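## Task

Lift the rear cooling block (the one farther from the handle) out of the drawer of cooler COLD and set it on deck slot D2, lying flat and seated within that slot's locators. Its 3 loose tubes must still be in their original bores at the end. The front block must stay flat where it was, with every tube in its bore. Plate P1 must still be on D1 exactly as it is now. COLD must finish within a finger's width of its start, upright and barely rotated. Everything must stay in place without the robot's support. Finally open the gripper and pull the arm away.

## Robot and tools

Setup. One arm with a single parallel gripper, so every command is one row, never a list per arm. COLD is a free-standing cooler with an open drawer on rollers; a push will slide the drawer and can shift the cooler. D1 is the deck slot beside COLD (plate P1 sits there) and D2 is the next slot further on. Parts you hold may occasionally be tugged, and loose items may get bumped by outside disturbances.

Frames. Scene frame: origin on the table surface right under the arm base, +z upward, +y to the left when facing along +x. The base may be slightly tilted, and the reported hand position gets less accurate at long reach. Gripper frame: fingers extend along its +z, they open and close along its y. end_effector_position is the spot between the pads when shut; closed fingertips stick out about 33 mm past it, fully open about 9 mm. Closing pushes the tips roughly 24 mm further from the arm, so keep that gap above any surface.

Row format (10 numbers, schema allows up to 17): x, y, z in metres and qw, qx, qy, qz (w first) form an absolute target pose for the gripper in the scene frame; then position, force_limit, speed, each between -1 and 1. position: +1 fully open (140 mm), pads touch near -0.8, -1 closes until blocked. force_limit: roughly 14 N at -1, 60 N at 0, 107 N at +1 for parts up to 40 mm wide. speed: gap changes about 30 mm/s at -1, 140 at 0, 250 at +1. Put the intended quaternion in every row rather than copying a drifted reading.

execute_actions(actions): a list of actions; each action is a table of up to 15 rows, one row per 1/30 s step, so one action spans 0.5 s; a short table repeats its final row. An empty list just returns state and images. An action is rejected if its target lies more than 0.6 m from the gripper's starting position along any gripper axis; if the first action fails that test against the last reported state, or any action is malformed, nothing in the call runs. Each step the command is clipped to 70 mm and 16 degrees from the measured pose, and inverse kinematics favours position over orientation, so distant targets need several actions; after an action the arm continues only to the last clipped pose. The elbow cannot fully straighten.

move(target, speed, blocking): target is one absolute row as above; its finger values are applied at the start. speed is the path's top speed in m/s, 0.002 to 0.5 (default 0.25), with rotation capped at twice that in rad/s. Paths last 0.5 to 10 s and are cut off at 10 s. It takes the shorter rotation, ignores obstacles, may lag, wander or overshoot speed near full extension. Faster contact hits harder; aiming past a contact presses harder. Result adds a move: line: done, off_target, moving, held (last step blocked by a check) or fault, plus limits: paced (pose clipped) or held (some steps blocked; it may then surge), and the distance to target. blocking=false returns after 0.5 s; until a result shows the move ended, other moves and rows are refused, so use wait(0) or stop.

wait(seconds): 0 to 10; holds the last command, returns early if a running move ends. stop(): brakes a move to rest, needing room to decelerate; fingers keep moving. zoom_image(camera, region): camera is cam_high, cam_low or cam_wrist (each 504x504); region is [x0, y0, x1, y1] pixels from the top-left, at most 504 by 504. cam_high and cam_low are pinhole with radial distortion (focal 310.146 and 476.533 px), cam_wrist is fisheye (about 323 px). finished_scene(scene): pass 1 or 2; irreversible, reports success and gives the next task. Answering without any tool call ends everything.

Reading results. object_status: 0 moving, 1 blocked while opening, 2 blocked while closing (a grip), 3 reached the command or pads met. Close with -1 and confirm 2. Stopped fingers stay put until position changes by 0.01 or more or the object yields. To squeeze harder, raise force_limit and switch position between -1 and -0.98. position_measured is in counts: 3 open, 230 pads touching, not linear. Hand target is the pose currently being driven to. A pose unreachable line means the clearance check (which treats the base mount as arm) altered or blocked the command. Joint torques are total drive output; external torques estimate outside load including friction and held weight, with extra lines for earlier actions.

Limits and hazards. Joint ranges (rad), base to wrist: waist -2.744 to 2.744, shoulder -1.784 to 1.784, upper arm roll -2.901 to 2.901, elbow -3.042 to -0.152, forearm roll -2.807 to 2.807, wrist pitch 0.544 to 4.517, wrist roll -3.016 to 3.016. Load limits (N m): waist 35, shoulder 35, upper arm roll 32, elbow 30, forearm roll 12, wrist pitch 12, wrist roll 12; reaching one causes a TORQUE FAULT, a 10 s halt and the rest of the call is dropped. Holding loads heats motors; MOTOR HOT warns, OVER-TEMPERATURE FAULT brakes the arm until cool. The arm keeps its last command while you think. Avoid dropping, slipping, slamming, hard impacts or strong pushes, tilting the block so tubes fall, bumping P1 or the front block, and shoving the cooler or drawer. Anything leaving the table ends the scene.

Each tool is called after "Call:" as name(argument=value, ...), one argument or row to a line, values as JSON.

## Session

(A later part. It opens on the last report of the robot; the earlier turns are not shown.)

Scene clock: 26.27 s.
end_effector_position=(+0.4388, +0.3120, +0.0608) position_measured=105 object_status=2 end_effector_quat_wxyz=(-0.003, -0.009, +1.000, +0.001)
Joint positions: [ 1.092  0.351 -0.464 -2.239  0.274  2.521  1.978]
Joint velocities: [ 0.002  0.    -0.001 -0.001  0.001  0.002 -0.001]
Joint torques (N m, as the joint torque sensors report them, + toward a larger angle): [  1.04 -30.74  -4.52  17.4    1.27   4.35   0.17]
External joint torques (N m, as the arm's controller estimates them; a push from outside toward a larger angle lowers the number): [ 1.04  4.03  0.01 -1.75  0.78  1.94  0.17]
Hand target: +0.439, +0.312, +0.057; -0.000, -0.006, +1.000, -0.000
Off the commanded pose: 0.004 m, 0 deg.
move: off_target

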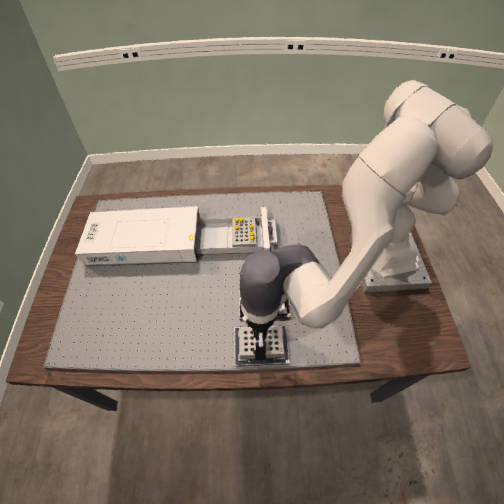

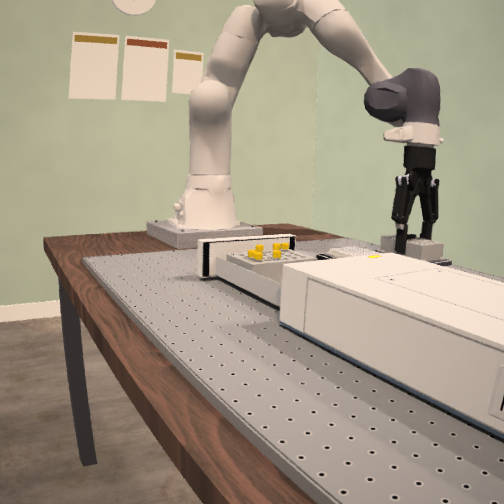

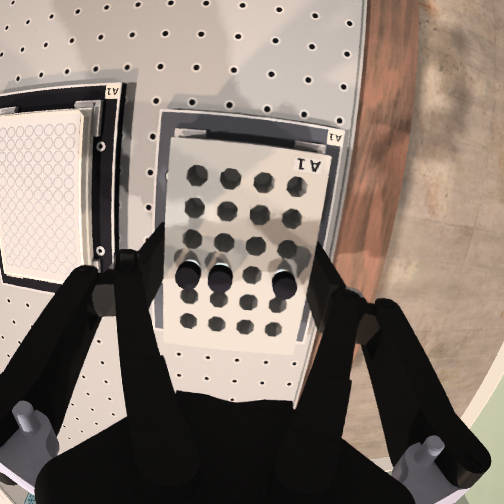

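Possibly already seated. Release and inspect.

Call:
move(
  target=[0.439,0.312,0.061,0,-0.009,1,0,0.45,0,-0.5],
)

Call:
move(
  target=[0.439,0.312,0.2,0,-0.009,1,0,0.45,0,-0.5],
  speed=0.15,
)

Call:
zoom_image(
  camera="cam_wrist",
  region=[150,100,350,300],
)

Call:
zoom_image(
  camera="cam_low",
  region=[370,220,460,280],
)

Call:
zoom_image(
  camera="cam_high",
  region=[225,310,305,375],
)

Scene clock: 27.03 s.
end_effector_position=(+0.4385, +0.3121, +0.0605) position_measured=72 object_status=3 end_effector_quat_wxyz=(-0.002, -0.010, +1.000, +0.000)
Joint positions: [ 1.096  0.351 -0.467 -2.241  0.273  2.523  1.978]
Joint velocities: [ 0.005  0.    -0.004 -0.001 -0.     0.001  0.   ]
Joint torques (N m, as the joint torque sensors report them, + toward a larger angle): [  2.14 -35.43  -6.03  18.76  -0.09   2.76   0.13]
External joint torques (N m, as the arm's controller estimates them; a push from outside toward a larger angle lowers the number): [ 2.11 -0.8  -1.53 -0.28 -0.58  0.36  0.13]
Hand target: +0.439, +0.312, +0.061; -0.000, -0.009, +1.000, +0.000
Off the commanded pose: 0.001 m, 0 deg.
move: done

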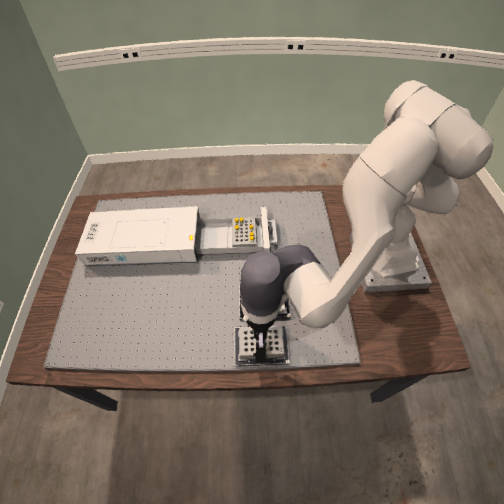

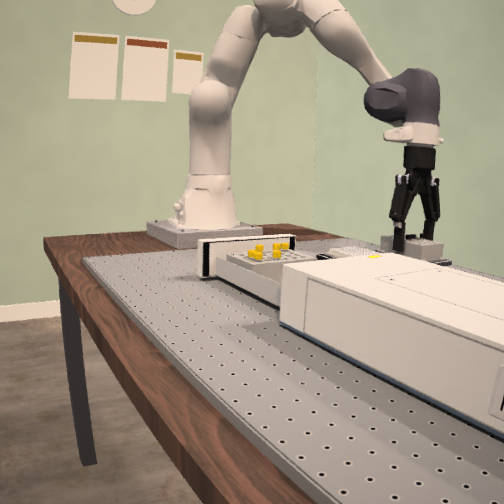

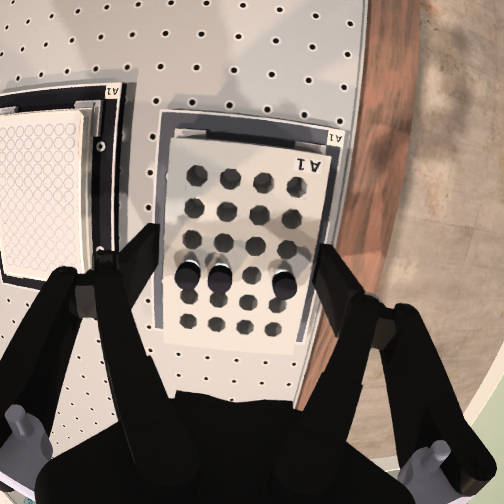

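Scene clock: 28.60 s.
end_effector_position=(+0.4410, +0.3128, +0.1992) position_measured=72 object_status=3 end_effector_quat_wxyz=(+0.002, -0.014, +1.000, +0.001)
Joint positions: [ 1.172  0.082 -0.561 -2.164  0.053  2.224  2.124]
Joint velocities: [-0.001 -0.001  0.    -0.    -0.002 -0.011  0.02 ]
Joint torques (N m, as the joint torque sensors report them, + toward a larger angle): [  0.98 -29.21  -2.    23.92   0.03   2.06   0.26]
External joint torques (N m, as the arm's controller estimates them; a push from outside toward a larger angle lowers the number): [ 0.93 -0.55 -0.78  1.11 -0.65 -0.36  0.26]
Hand target: +0.440, +0.312, +0.200; +0.002, -0.009, +1.000, -0.001
Off the commanded pose: 0.002 m, 1 deg.
move: done

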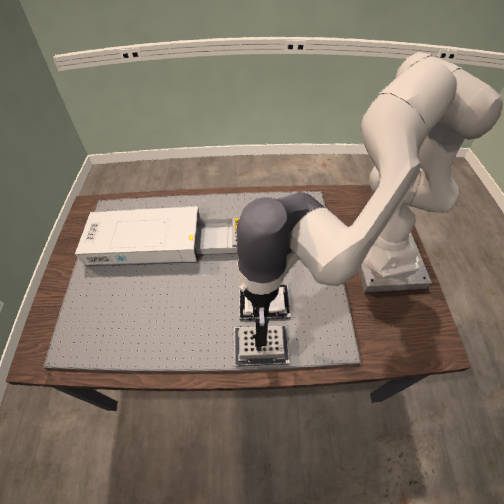

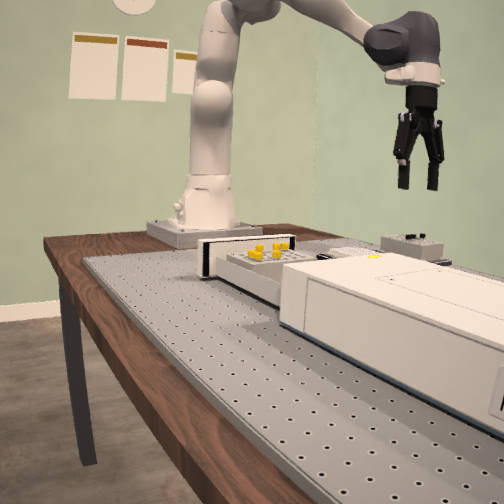

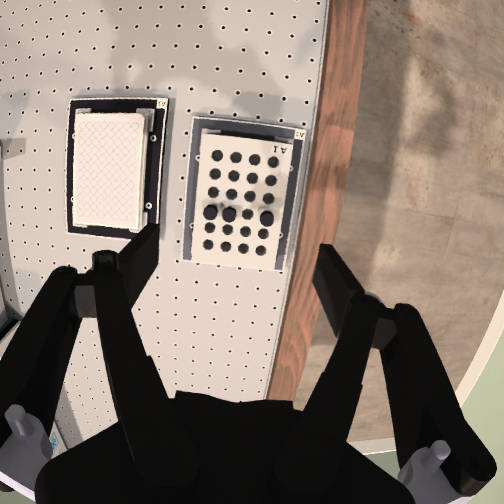

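Region (150, 100, 350, 300) of cam_wrist's 504x504 image, scaled by 2.520, with more detail than that image has.

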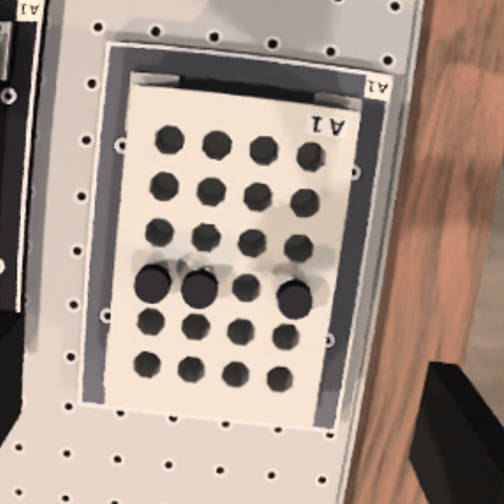

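Region (370, 220, 460, 280) of cam_low's 504x504 image, scaled by 5.600, with more detail than that image has.

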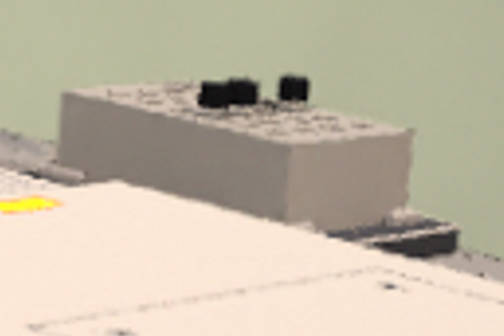

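Region (225, 310, 305, 375) of cam_high's 504x504 image, scaled by 6.300, with more detail than that image has; it fills the top 410 rows of this view, and the rest is white.

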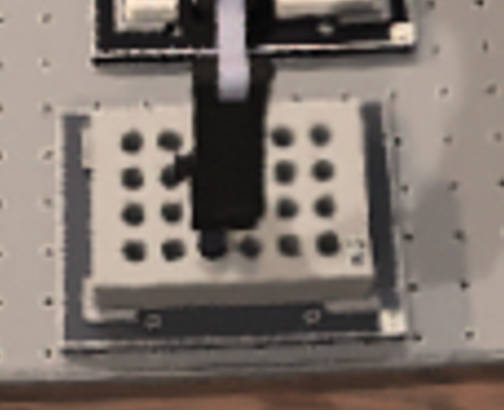

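Seated.

Call:
finished_scene(
  scene=1,
)

The scene is finished: the task was done.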